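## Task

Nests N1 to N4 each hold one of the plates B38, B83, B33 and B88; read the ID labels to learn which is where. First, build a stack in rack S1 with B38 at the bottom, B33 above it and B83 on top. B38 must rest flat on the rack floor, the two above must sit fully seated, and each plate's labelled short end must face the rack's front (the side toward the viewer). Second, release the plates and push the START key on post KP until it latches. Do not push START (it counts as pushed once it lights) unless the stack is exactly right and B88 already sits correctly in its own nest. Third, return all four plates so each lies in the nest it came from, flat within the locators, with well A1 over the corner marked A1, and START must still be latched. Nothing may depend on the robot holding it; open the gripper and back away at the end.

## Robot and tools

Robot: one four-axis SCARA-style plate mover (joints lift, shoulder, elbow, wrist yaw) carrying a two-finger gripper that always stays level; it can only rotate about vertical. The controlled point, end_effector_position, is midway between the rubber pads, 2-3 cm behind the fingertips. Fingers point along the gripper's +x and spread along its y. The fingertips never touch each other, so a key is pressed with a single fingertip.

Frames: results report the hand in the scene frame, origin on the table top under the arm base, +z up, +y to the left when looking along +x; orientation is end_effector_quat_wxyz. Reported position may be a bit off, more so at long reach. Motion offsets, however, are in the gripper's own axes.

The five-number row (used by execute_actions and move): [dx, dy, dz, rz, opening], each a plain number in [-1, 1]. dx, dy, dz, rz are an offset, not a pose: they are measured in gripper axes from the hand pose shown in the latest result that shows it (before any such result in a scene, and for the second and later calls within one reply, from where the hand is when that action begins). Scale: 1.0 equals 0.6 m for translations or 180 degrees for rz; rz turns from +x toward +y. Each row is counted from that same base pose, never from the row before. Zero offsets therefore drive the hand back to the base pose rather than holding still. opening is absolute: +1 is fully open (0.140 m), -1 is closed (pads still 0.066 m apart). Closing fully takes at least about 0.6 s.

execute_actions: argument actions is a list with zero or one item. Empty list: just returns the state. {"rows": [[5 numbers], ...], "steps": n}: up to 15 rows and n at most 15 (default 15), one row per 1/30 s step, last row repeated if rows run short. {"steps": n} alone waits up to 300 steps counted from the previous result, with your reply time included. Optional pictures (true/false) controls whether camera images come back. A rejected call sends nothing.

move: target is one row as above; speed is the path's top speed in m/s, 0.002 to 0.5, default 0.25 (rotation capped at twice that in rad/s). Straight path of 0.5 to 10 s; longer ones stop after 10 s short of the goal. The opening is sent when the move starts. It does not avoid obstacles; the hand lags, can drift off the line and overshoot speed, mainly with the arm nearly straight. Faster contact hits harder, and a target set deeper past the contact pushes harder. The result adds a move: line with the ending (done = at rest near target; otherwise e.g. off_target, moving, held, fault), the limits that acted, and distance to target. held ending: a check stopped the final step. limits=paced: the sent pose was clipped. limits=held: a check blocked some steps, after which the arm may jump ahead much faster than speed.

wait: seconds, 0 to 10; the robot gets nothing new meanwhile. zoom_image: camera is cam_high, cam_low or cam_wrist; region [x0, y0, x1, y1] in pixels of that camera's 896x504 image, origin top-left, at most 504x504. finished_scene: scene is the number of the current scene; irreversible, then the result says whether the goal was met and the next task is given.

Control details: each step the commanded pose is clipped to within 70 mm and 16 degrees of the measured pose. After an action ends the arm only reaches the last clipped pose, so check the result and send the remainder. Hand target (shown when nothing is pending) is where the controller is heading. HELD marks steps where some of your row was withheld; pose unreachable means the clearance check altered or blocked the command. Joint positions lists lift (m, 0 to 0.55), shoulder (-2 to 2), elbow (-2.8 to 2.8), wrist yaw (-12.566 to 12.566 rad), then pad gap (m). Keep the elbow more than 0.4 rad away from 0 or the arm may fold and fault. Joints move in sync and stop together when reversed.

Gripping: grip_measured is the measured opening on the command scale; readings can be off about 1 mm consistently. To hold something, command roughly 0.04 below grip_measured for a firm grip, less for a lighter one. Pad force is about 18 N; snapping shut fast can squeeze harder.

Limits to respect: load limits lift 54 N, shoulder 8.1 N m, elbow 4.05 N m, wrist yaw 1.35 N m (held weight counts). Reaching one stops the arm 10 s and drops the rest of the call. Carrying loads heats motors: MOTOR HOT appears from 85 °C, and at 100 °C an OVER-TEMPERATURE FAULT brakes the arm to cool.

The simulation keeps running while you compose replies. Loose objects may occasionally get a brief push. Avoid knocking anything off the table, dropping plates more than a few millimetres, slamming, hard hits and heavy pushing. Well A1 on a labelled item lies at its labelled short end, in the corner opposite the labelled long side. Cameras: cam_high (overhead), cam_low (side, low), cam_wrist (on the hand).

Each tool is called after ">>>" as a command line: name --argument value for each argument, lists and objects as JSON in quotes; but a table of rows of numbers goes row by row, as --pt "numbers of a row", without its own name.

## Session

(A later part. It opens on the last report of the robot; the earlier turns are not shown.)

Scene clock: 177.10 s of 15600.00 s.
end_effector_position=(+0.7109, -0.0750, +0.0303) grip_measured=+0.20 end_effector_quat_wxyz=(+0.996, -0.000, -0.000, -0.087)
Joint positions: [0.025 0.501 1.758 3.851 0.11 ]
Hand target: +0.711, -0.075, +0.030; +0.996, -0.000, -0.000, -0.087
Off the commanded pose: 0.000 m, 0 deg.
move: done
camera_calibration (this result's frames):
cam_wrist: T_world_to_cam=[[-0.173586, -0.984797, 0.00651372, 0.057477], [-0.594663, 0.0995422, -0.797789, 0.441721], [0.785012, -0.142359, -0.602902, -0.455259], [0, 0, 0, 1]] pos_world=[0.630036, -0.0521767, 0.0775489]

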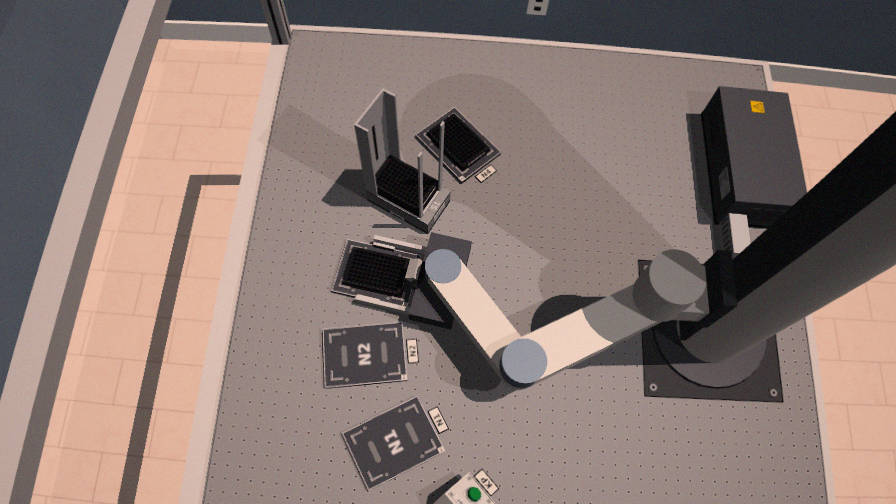

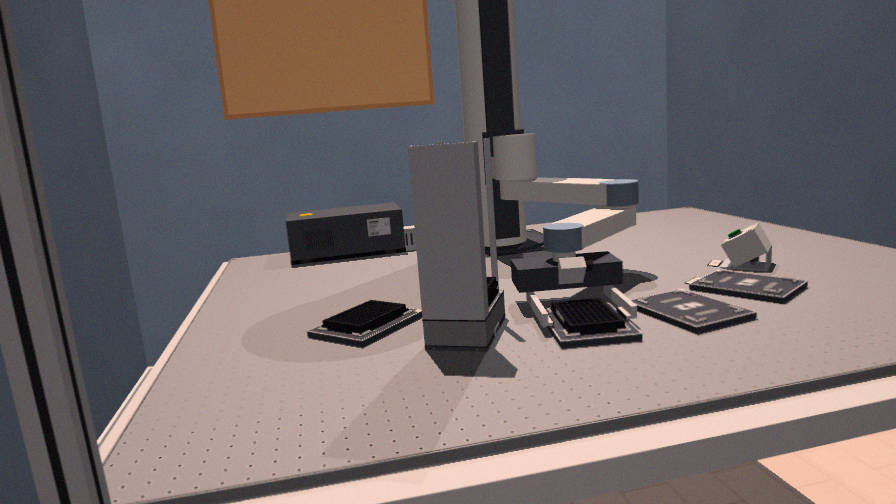

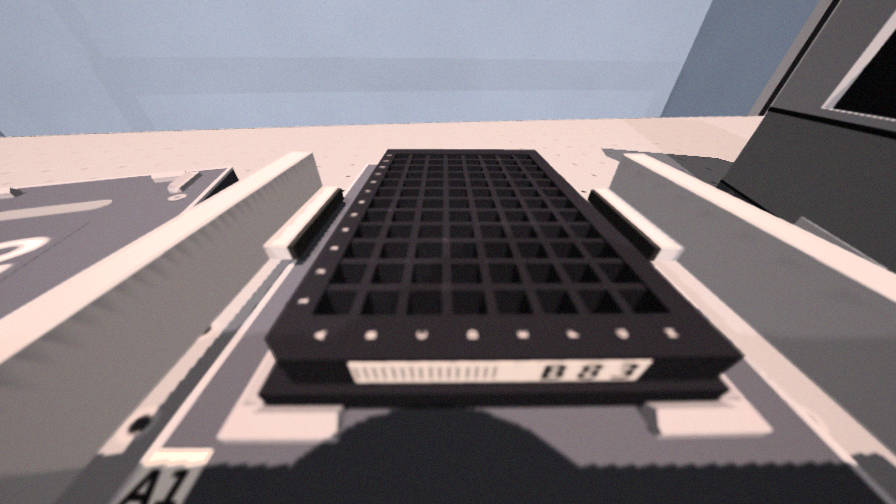

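>>> move --target '[0.0008,0.0004,0,0.004,0.2]' --speed 0.01

>>> move --target '[0,0,0,0,-0.6]'

>>> move --target '[0,0,0.52,0,-0.6]' --speed 0.2

Scene clock: 181.57 s of 15600.00 s.
end_effector_position=(+0.7114, -0.0748, +0.0303) grip_measured=+0.20 end_effector_quat_wxyz=(+0.997, -0.000, -0.000, -0.080)
Joint positions: [0.025 0.497 1.76  3.865 0.11 ]
Hand target: +0.711, -0.075, +0.030; +0.997, -0.000, -0.000, -0.080
Off the commanded pose: 0.000 m, 0 deg.
After step 90, 0.63 s passed at rest.
move: done
camera_calibration (this result's frames):
cam_wrist: T_world_to_cam=[[-0.161371, -0.986872, 0.00651372, 0.0488903], [-0.595851, 0.0921662, -0.797789, 0.442294], [0.786715, -0.132621, -0.602902, -0.456108], [0, 0, 0, 1]] pos_world=[0.630258, -0.0530055, 0.0775504]

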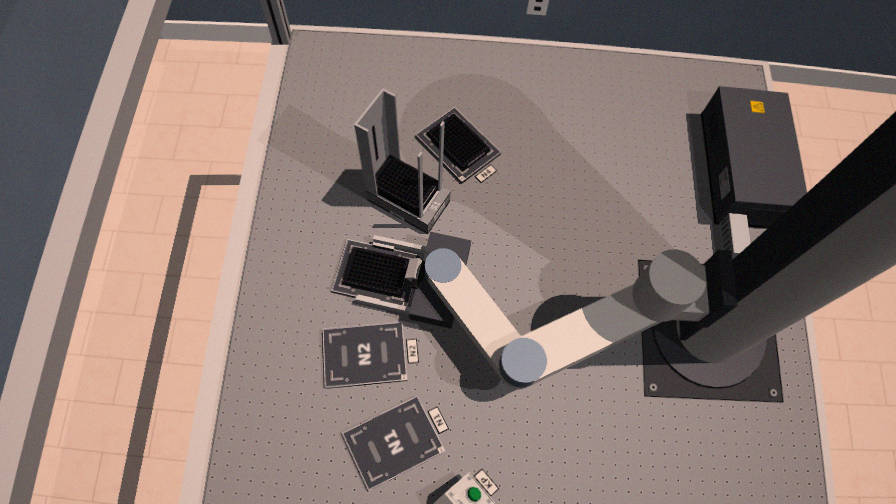

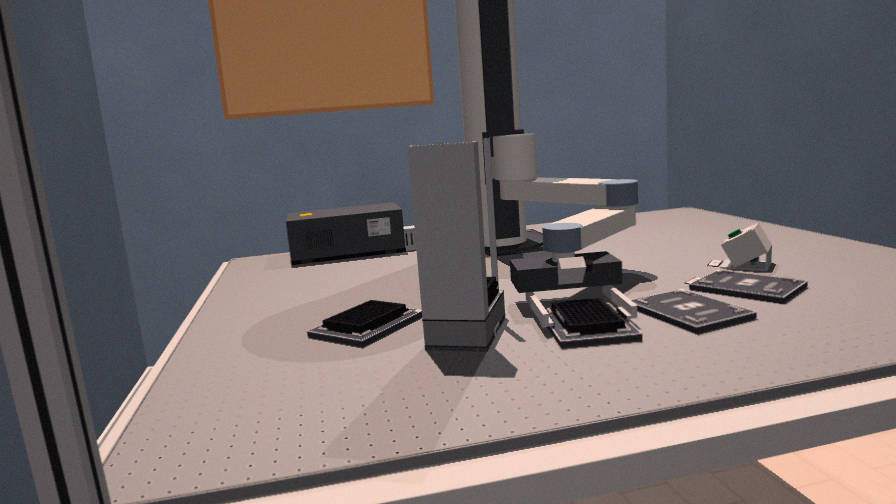

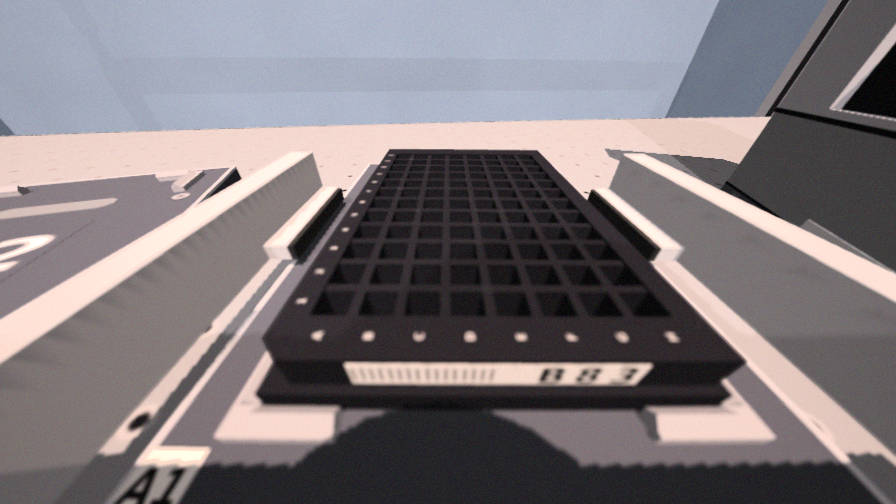

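Scene clock: 182.07 s of 15600.00 s.
end_effector_position=(+0.7114, -0.0748, +0.0303) grip_measured=-0.49 end_effector_quat_wxyz=(+0.997, -0.000, -0.000, -0.080)
Joint positions: [0.025 0.497 1.76  3.866 0.085]
Hand target: +0.711, -0.075, +0.030; +0.997, -0.000, -0.000, -0.080
Off the commanded pose: 0.000 m, 0 deg.
move: done
camera_calibration (this result's frames):
cam_wrist: T_world_to_cam=[[-0.161371, -0.986872, 0.00651372, 0.0488911], [-0.595851, 0.0921665, -0.797789, 0.442293], [0.786715, -0.132621, -0.602902, -0.456107], [0, 0, 0, 1]] pos_world=[0.630257, -0.0530049, 0.0775504]

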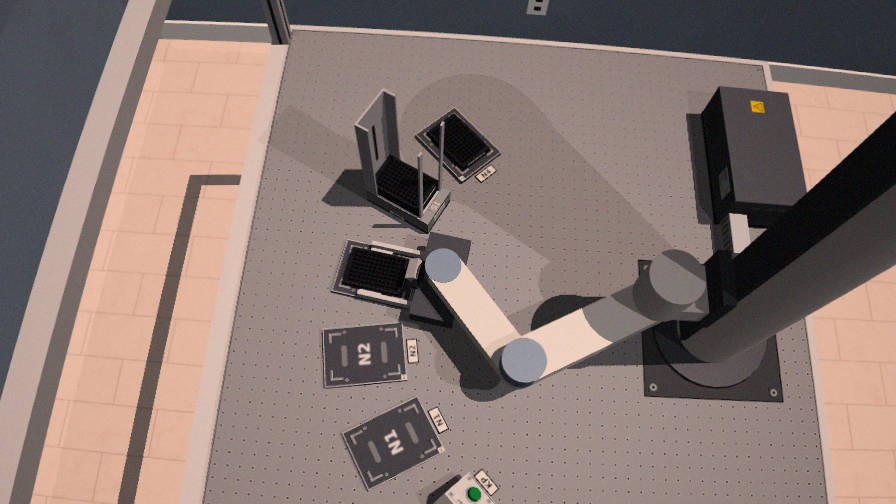

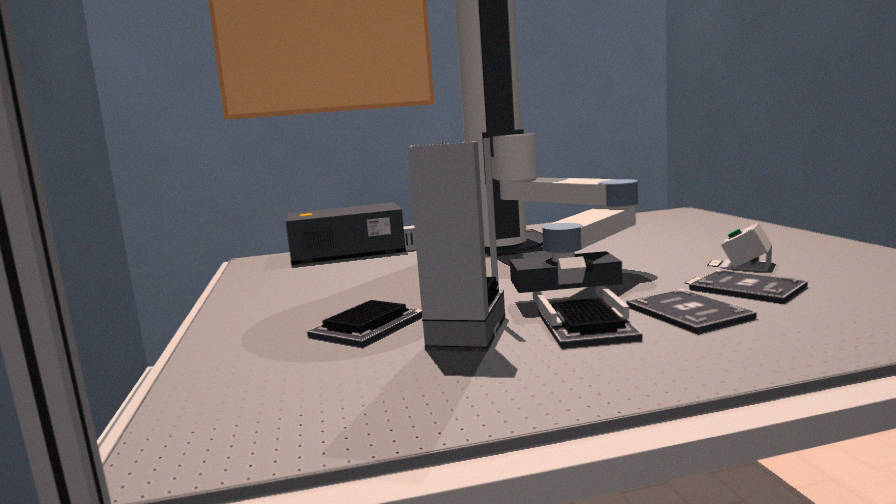

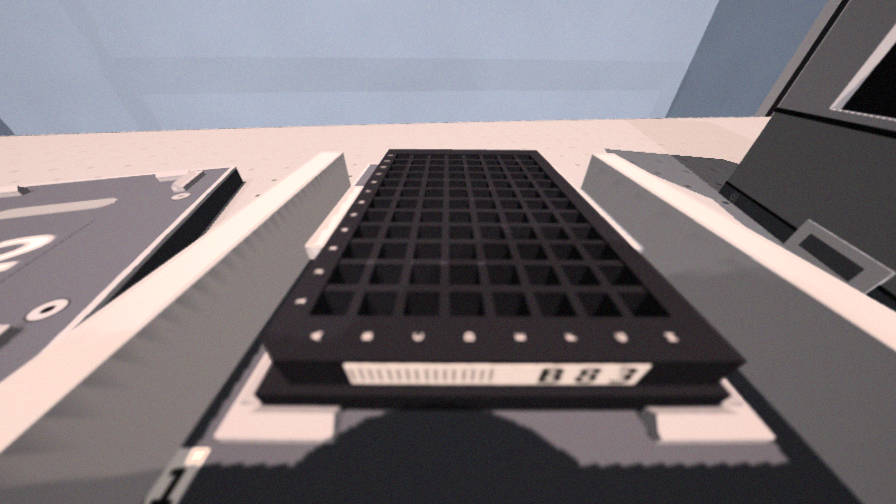

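Scene clock: 184.03 s of 15600.00 s.
end_effector_position=(+0.7114, -0.0748, +0.3424) grip_measured=-0.49 end_effector_quat_wxyz=(+0.997, -0.000, -0.000, -0.080)
Joint positions: [0.337 0.497 1.76  3.866 0.085]
Hand target: +0.711, -0.075, +0.342; +0.997, -0.000, -0.000, -0.080
Off the commanded pose: 0.000 m, 0 deg.
move: done
camera_calibration (this result's frames):
cam_wrist: T_world_to_cam=[[-0.161337, -0.986878, 0.00651372, 0.0468446], [-0.595854, 0.0921458, -0.797789, 0.691251], [0.78672, -0.132594, -0.602902, -0.267974], [0, 0, 0, 1]] pos_world=[0.630263, -0.0529977, 0.389605]

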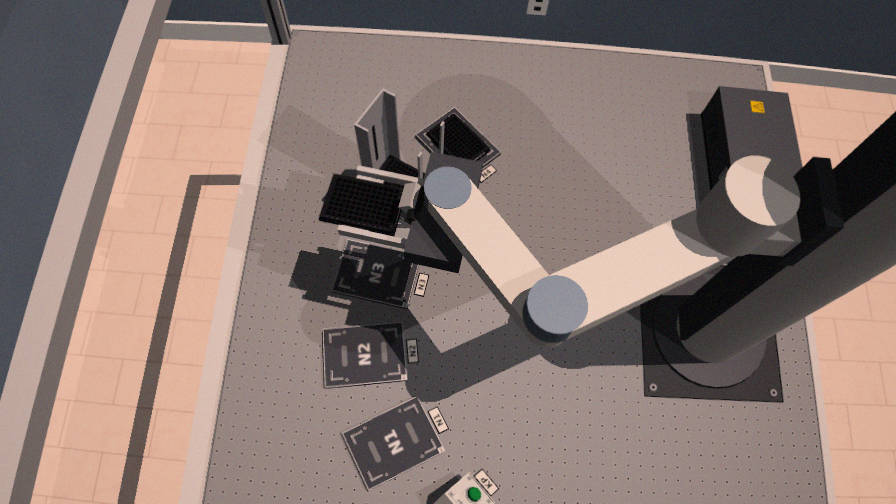

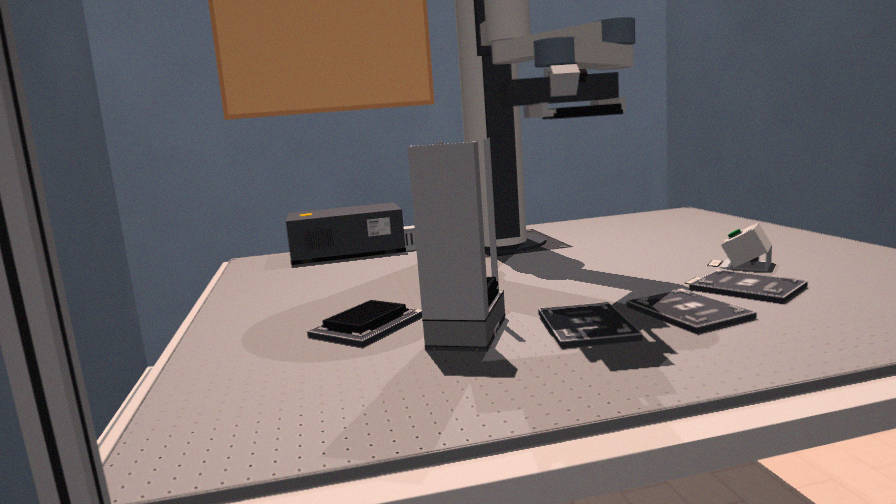

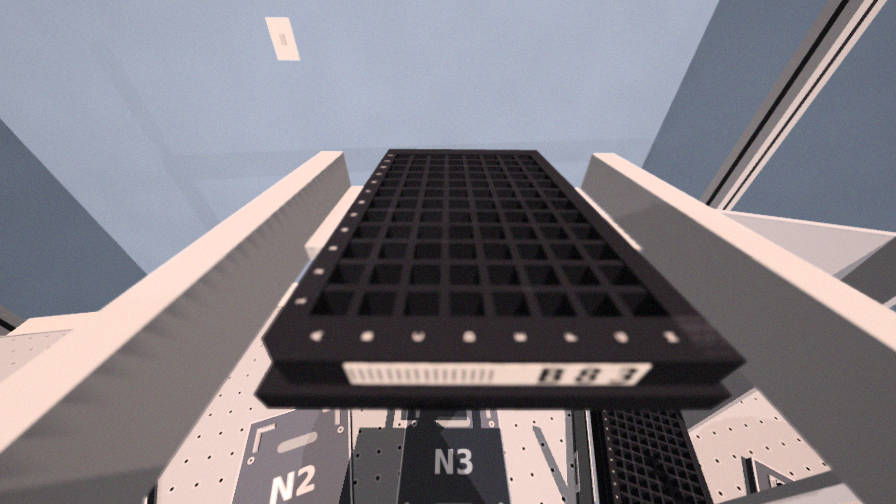

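>>> move --target '[-0.0237,-0.3144,0,-0.1013,-0.6]' --speed 0.2

>>> move --target '[0,0,-0.03,0,-0.6]' --speed 0.02

>>> move --target '[0,0,-0.012,0,-0.6]' --speed 0.008

Scene clock: 189.50 s of 15600.00 s.
end_effector_position=(+0.6670, -0.2588, +0.3424) grip_measured=-0.49 end_effector_quat_wxyz=(+0.971, -0.000, -0.000, -0.237)
Joint positions: [0.337 0.102 1.85  3.852 0.085]
Hand target: +0.667, -0.259, +0.342; +0.971, -0.000, -0.000, -0.237
Off the commanded pose: 0.000 m, 0 deg.
After step 90, 1.17 s passed at rest.
move: done
camera_calibration (this result's frames):
cam_wrist: T_world_to_cam=[[-0.462248, -0.886727, 0.00651372, 0.0846889], [-0.537034, 0.274094, -0.797789, 0.689659], [0.705635, -0.372275, -0.602902, -0.265462], [0, 0, 0, 1]] pos_world=[0.596837, -0.21276, 0.389603]

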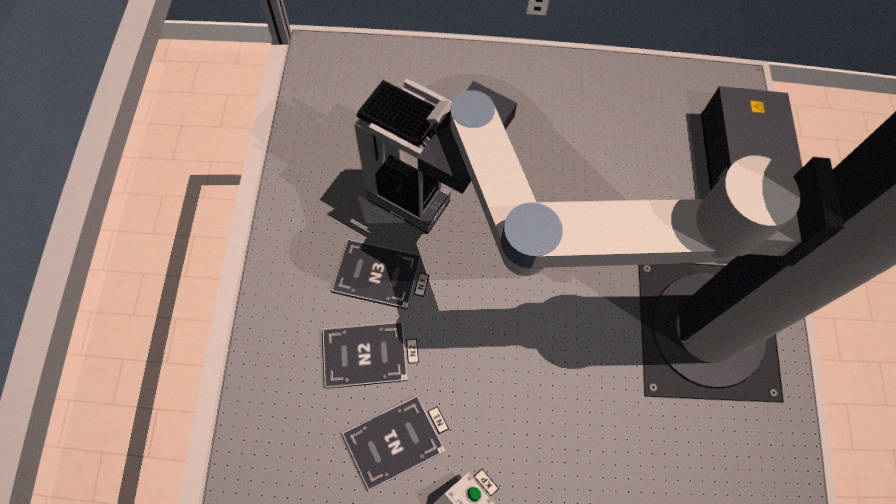

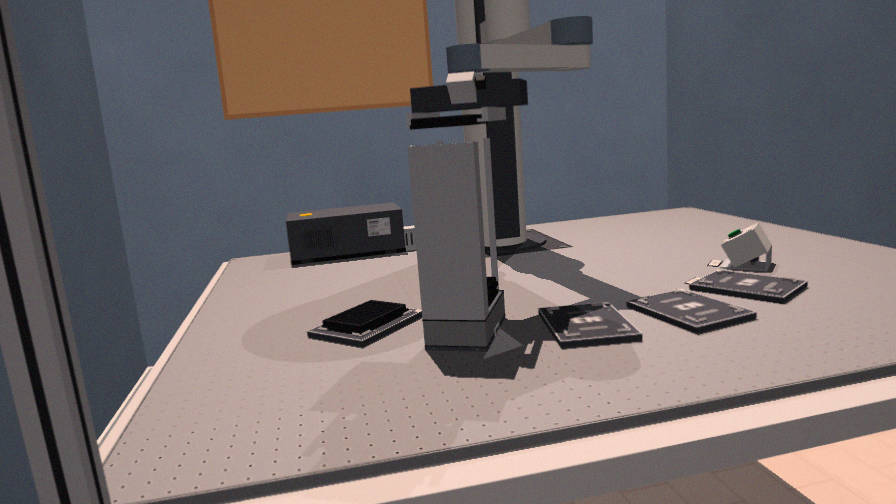

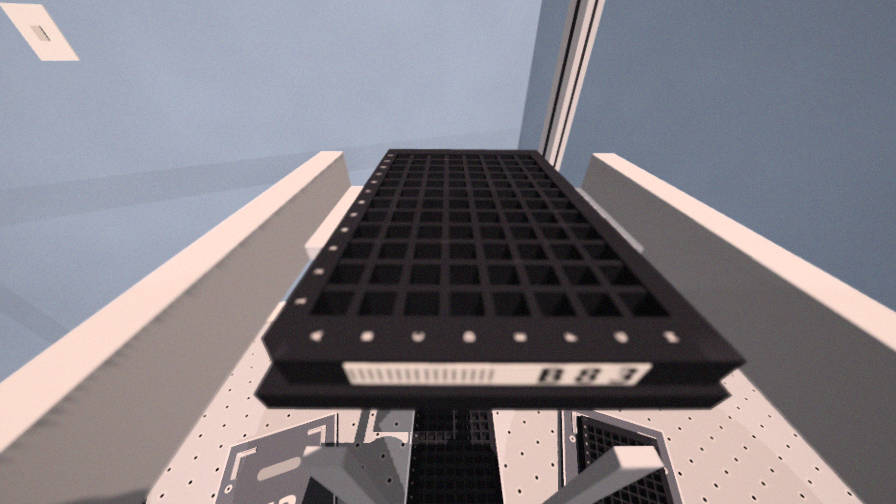

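Scene clock: 190.63 s of 15600.00 s.
end_effector_position=(+0.6670, -0.2588, +0.3243) grip_measured=-0.49 end_effector_quat_wxyz=(+0.971, -0.000, -0.000, -0.237)
Joint positions: [0.319 0.102 1.85  3.852 0.085]
Hand target: +0.667, -0.259, +0.324; +0.971, -0.000, -0.000, -0.237
Off the commanded pose: 0.000 m, 0 deg.
move: done
camera_calibration (this result's frames):
cam_wrist: T_world_to_cam=[[-0.462264, -0.886719, 0.00651372, 0.0848088], [-0.537029, 0.274103, -0.797789, 0.675257], [0.705629, -0.372287, -0.602902, -0.276344], [0, 0, 0, 1]] pos_world=[0.596833, -0.212768, 0.371551]

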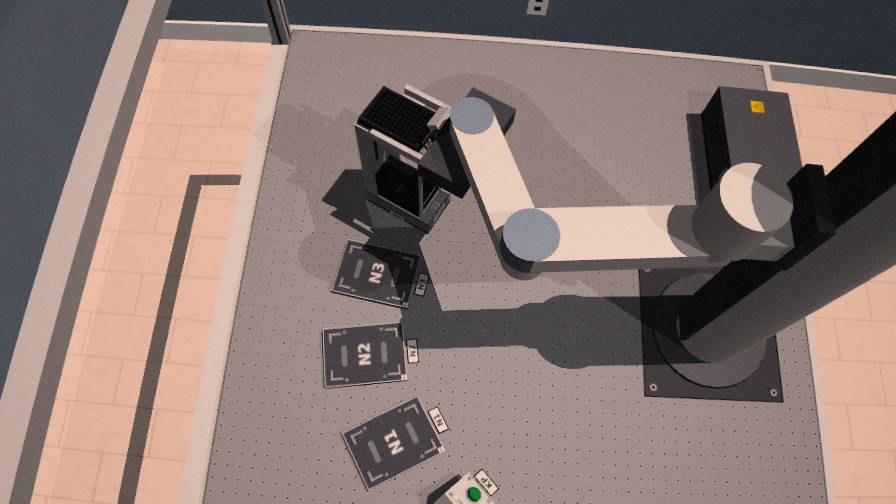

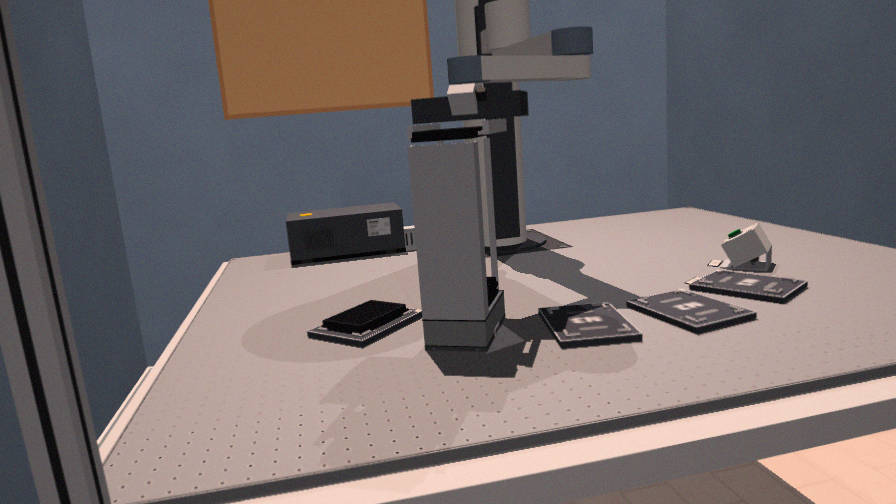

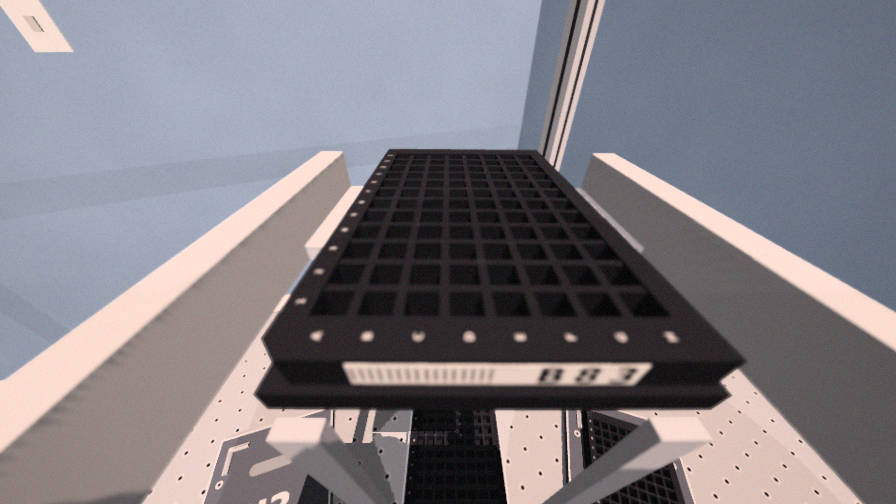

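Scene clock: 191.77 s of 15600.00 s.
end_effector_position=(+0.6674, -0.2586, +0.3172) grip_measured=-0.49 end_effector_quat_wxyz=(+0.972, -0.000, -0.000, -0.237)
Joint positions: [0.312 0.102 1.851 3.852 0.085]
Hand target: +0.667, -0.259, +0.317; +0.971, -0.000, -0.000, -0.237
Off the commanded pose: 0.000 m, 0 deg.
move: done
camera_calibration (this result's frames):
cam_wrist: T_world_to_cam=[[-0.461059, -0.887346, 0.00651372, 0.0842917], [-0.537401, 0.273374, -0.797789, 0.669736], [0.706134, -0.371328, -0.602902, -0.280891], [0, 0, 0, 1]] pos_world=[0.597127, -0.212595, 0.364409]

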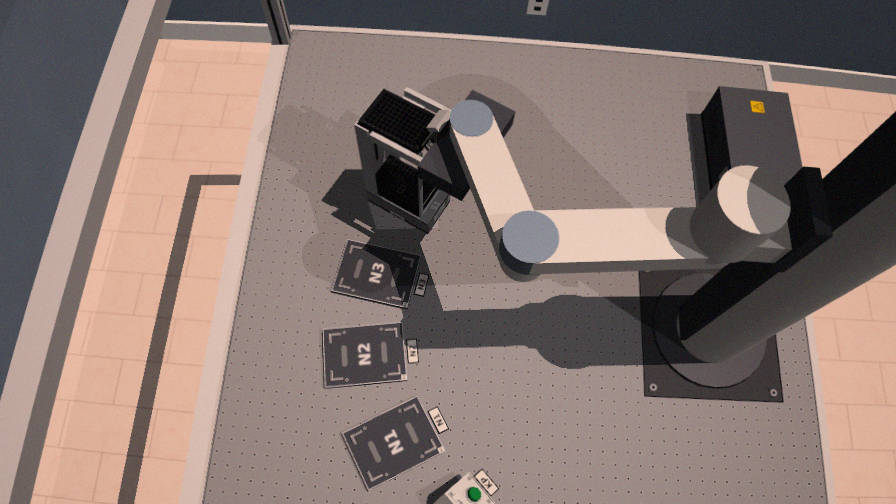

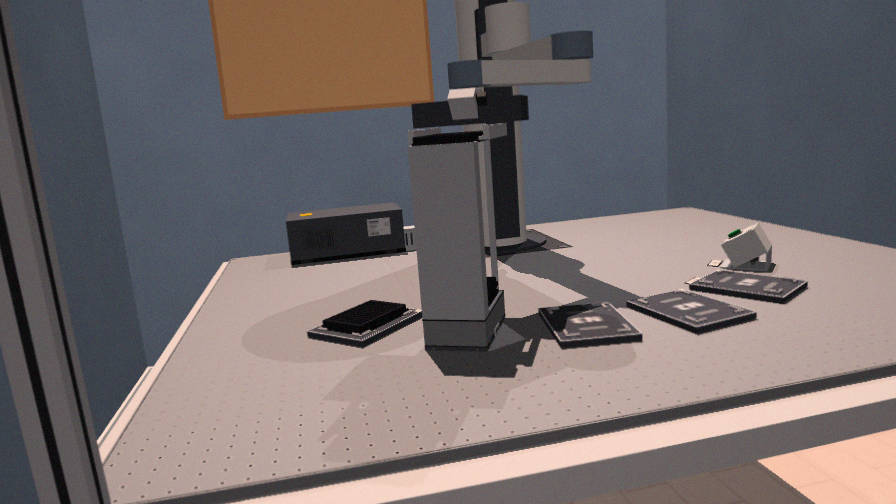

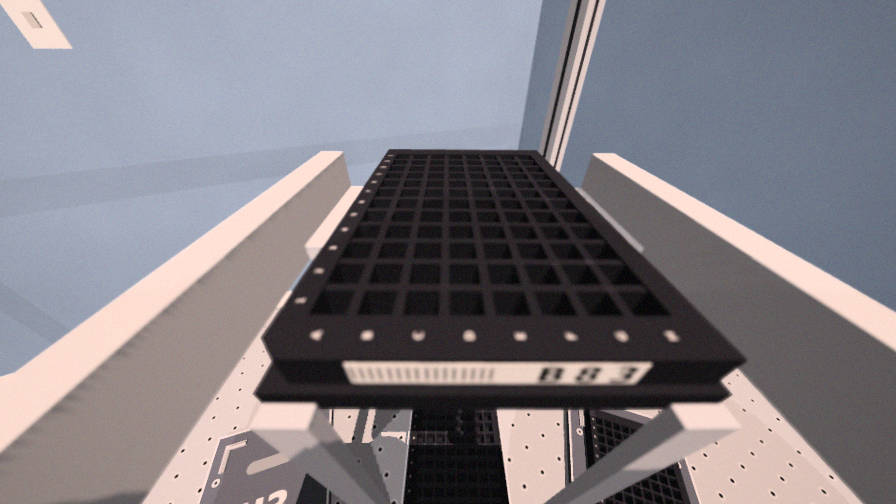

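>>> execute_actions --actions '[]'

>>> move --target '[0,0,-0.345,0,-0.6]' --speed 0.05

Scene clock: 205.87 s of 15600.00 s.
end_effector_position=(+0.6674, -0.2586, +0.3172) grip_measured=-0.49 end_effector_quat_wxyz=(+0.972, -0.000, -0.000, -0.237)
Joint positions: [0.312 0.102 1.851 3.852 0.085]
Hand target: +0.667, -0.259, +0.317; +0.971, -0.000, -0.000, -0.237
Off the commanded pose: 0.000 m, 0 deg.
Steps of this call (steps 1 to 90: nothing new was sent; then 11.10 s passed at rest). Readings (end_effector_position):
1: (+0.6674, -0.2586, +0.3172)
2: (+0.6674, -0.2586, +0.3172)
4: (+0.6674, -0.2586, +0.3172)
8: (+0.6674, -0.2586, +0.3172)
90: the state above
camera_calibration (this result's frames):
cam_wrist: T_world_to_cam=[[-0.461059, -0.887346, 0.00651372, 0.0842917], [-0.537401, 0.273374, -0.797789, 0.669736], [0.706134, -0.371328, -0.602902, -0.280891], [0, 0, 0, 1]] pos_world=[0.597127, -0.212595, 0.364409]

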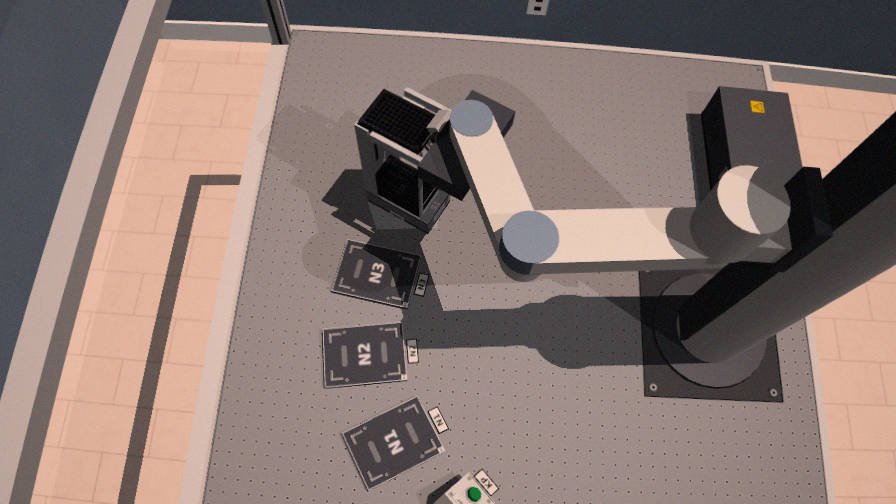

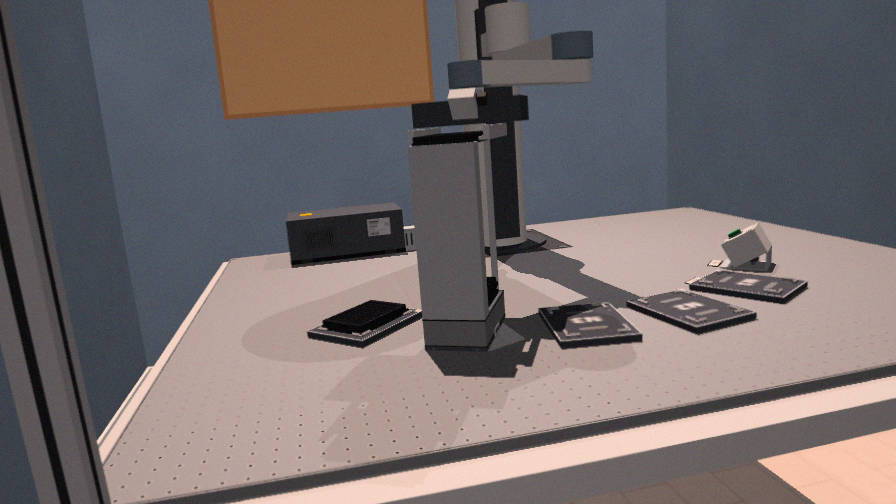

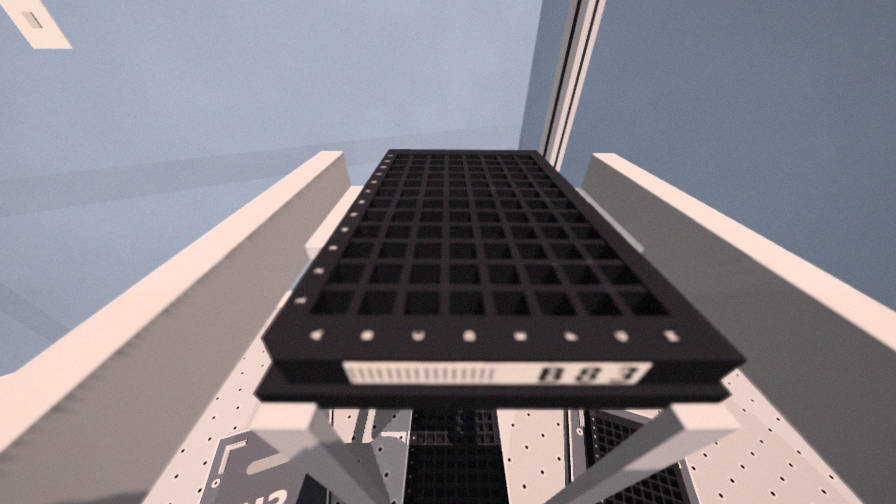

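Scene clock: 210.27 s of 15600.00 s.
end_effector_position=(+0.6675, -0.2586, +0.1101) grip_measured=-0.49 end_effector_quat_wxyz=(+0.972, -0.000, -0.000, -0.237)
Joint positions: [0.105 0.102 1.852 3.852 0.085]
Hand target: +0.667, -0.259, +0.110; +0.972, -0.000, -0.000, -0.237
Off the commanded pose: 0.000 m, 0 deg.
move: done
camera_calibration (this result's frames):
cam_wrist: T_world_to_cam=[[-0.460946, -0.887404, 0.00651372, 0.0856147], [-0.537436, 0.273305, -0.797789, 0.504589], [0.706181, -0.371238, -0.602902, -0.405812], [0, 0, 0, 1]] pos_world=[0.597225, -0.212585, 0.157333]

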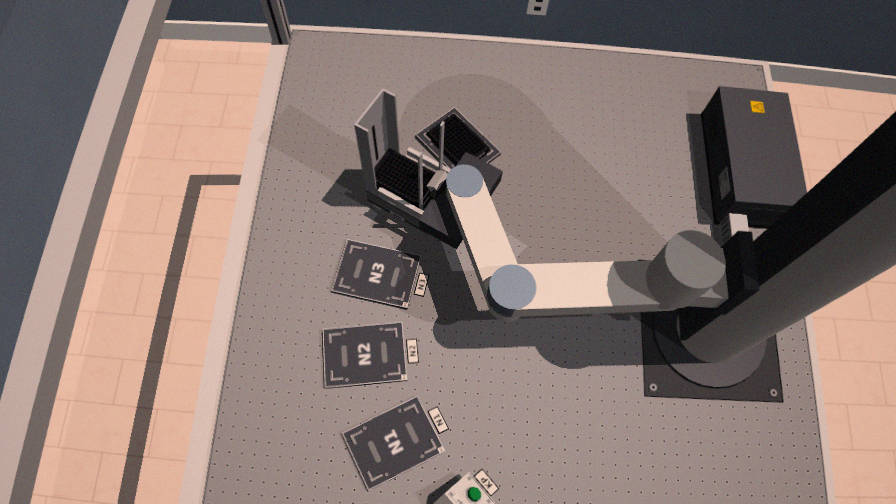

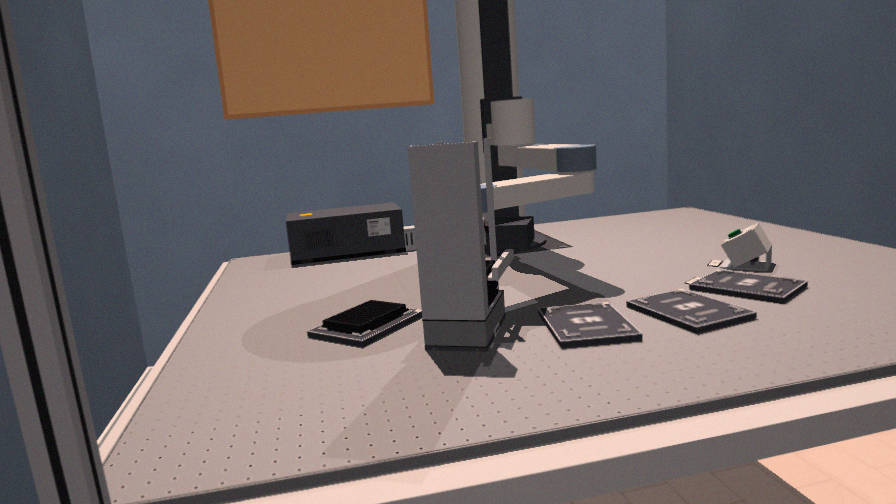

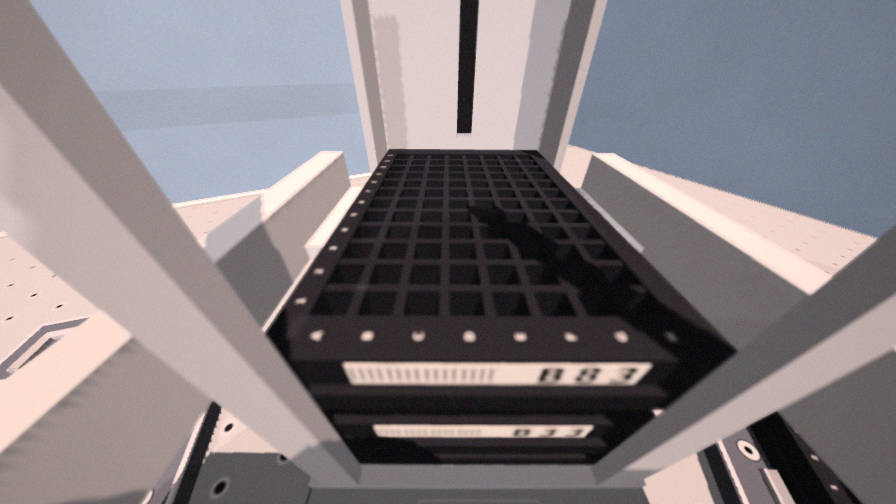

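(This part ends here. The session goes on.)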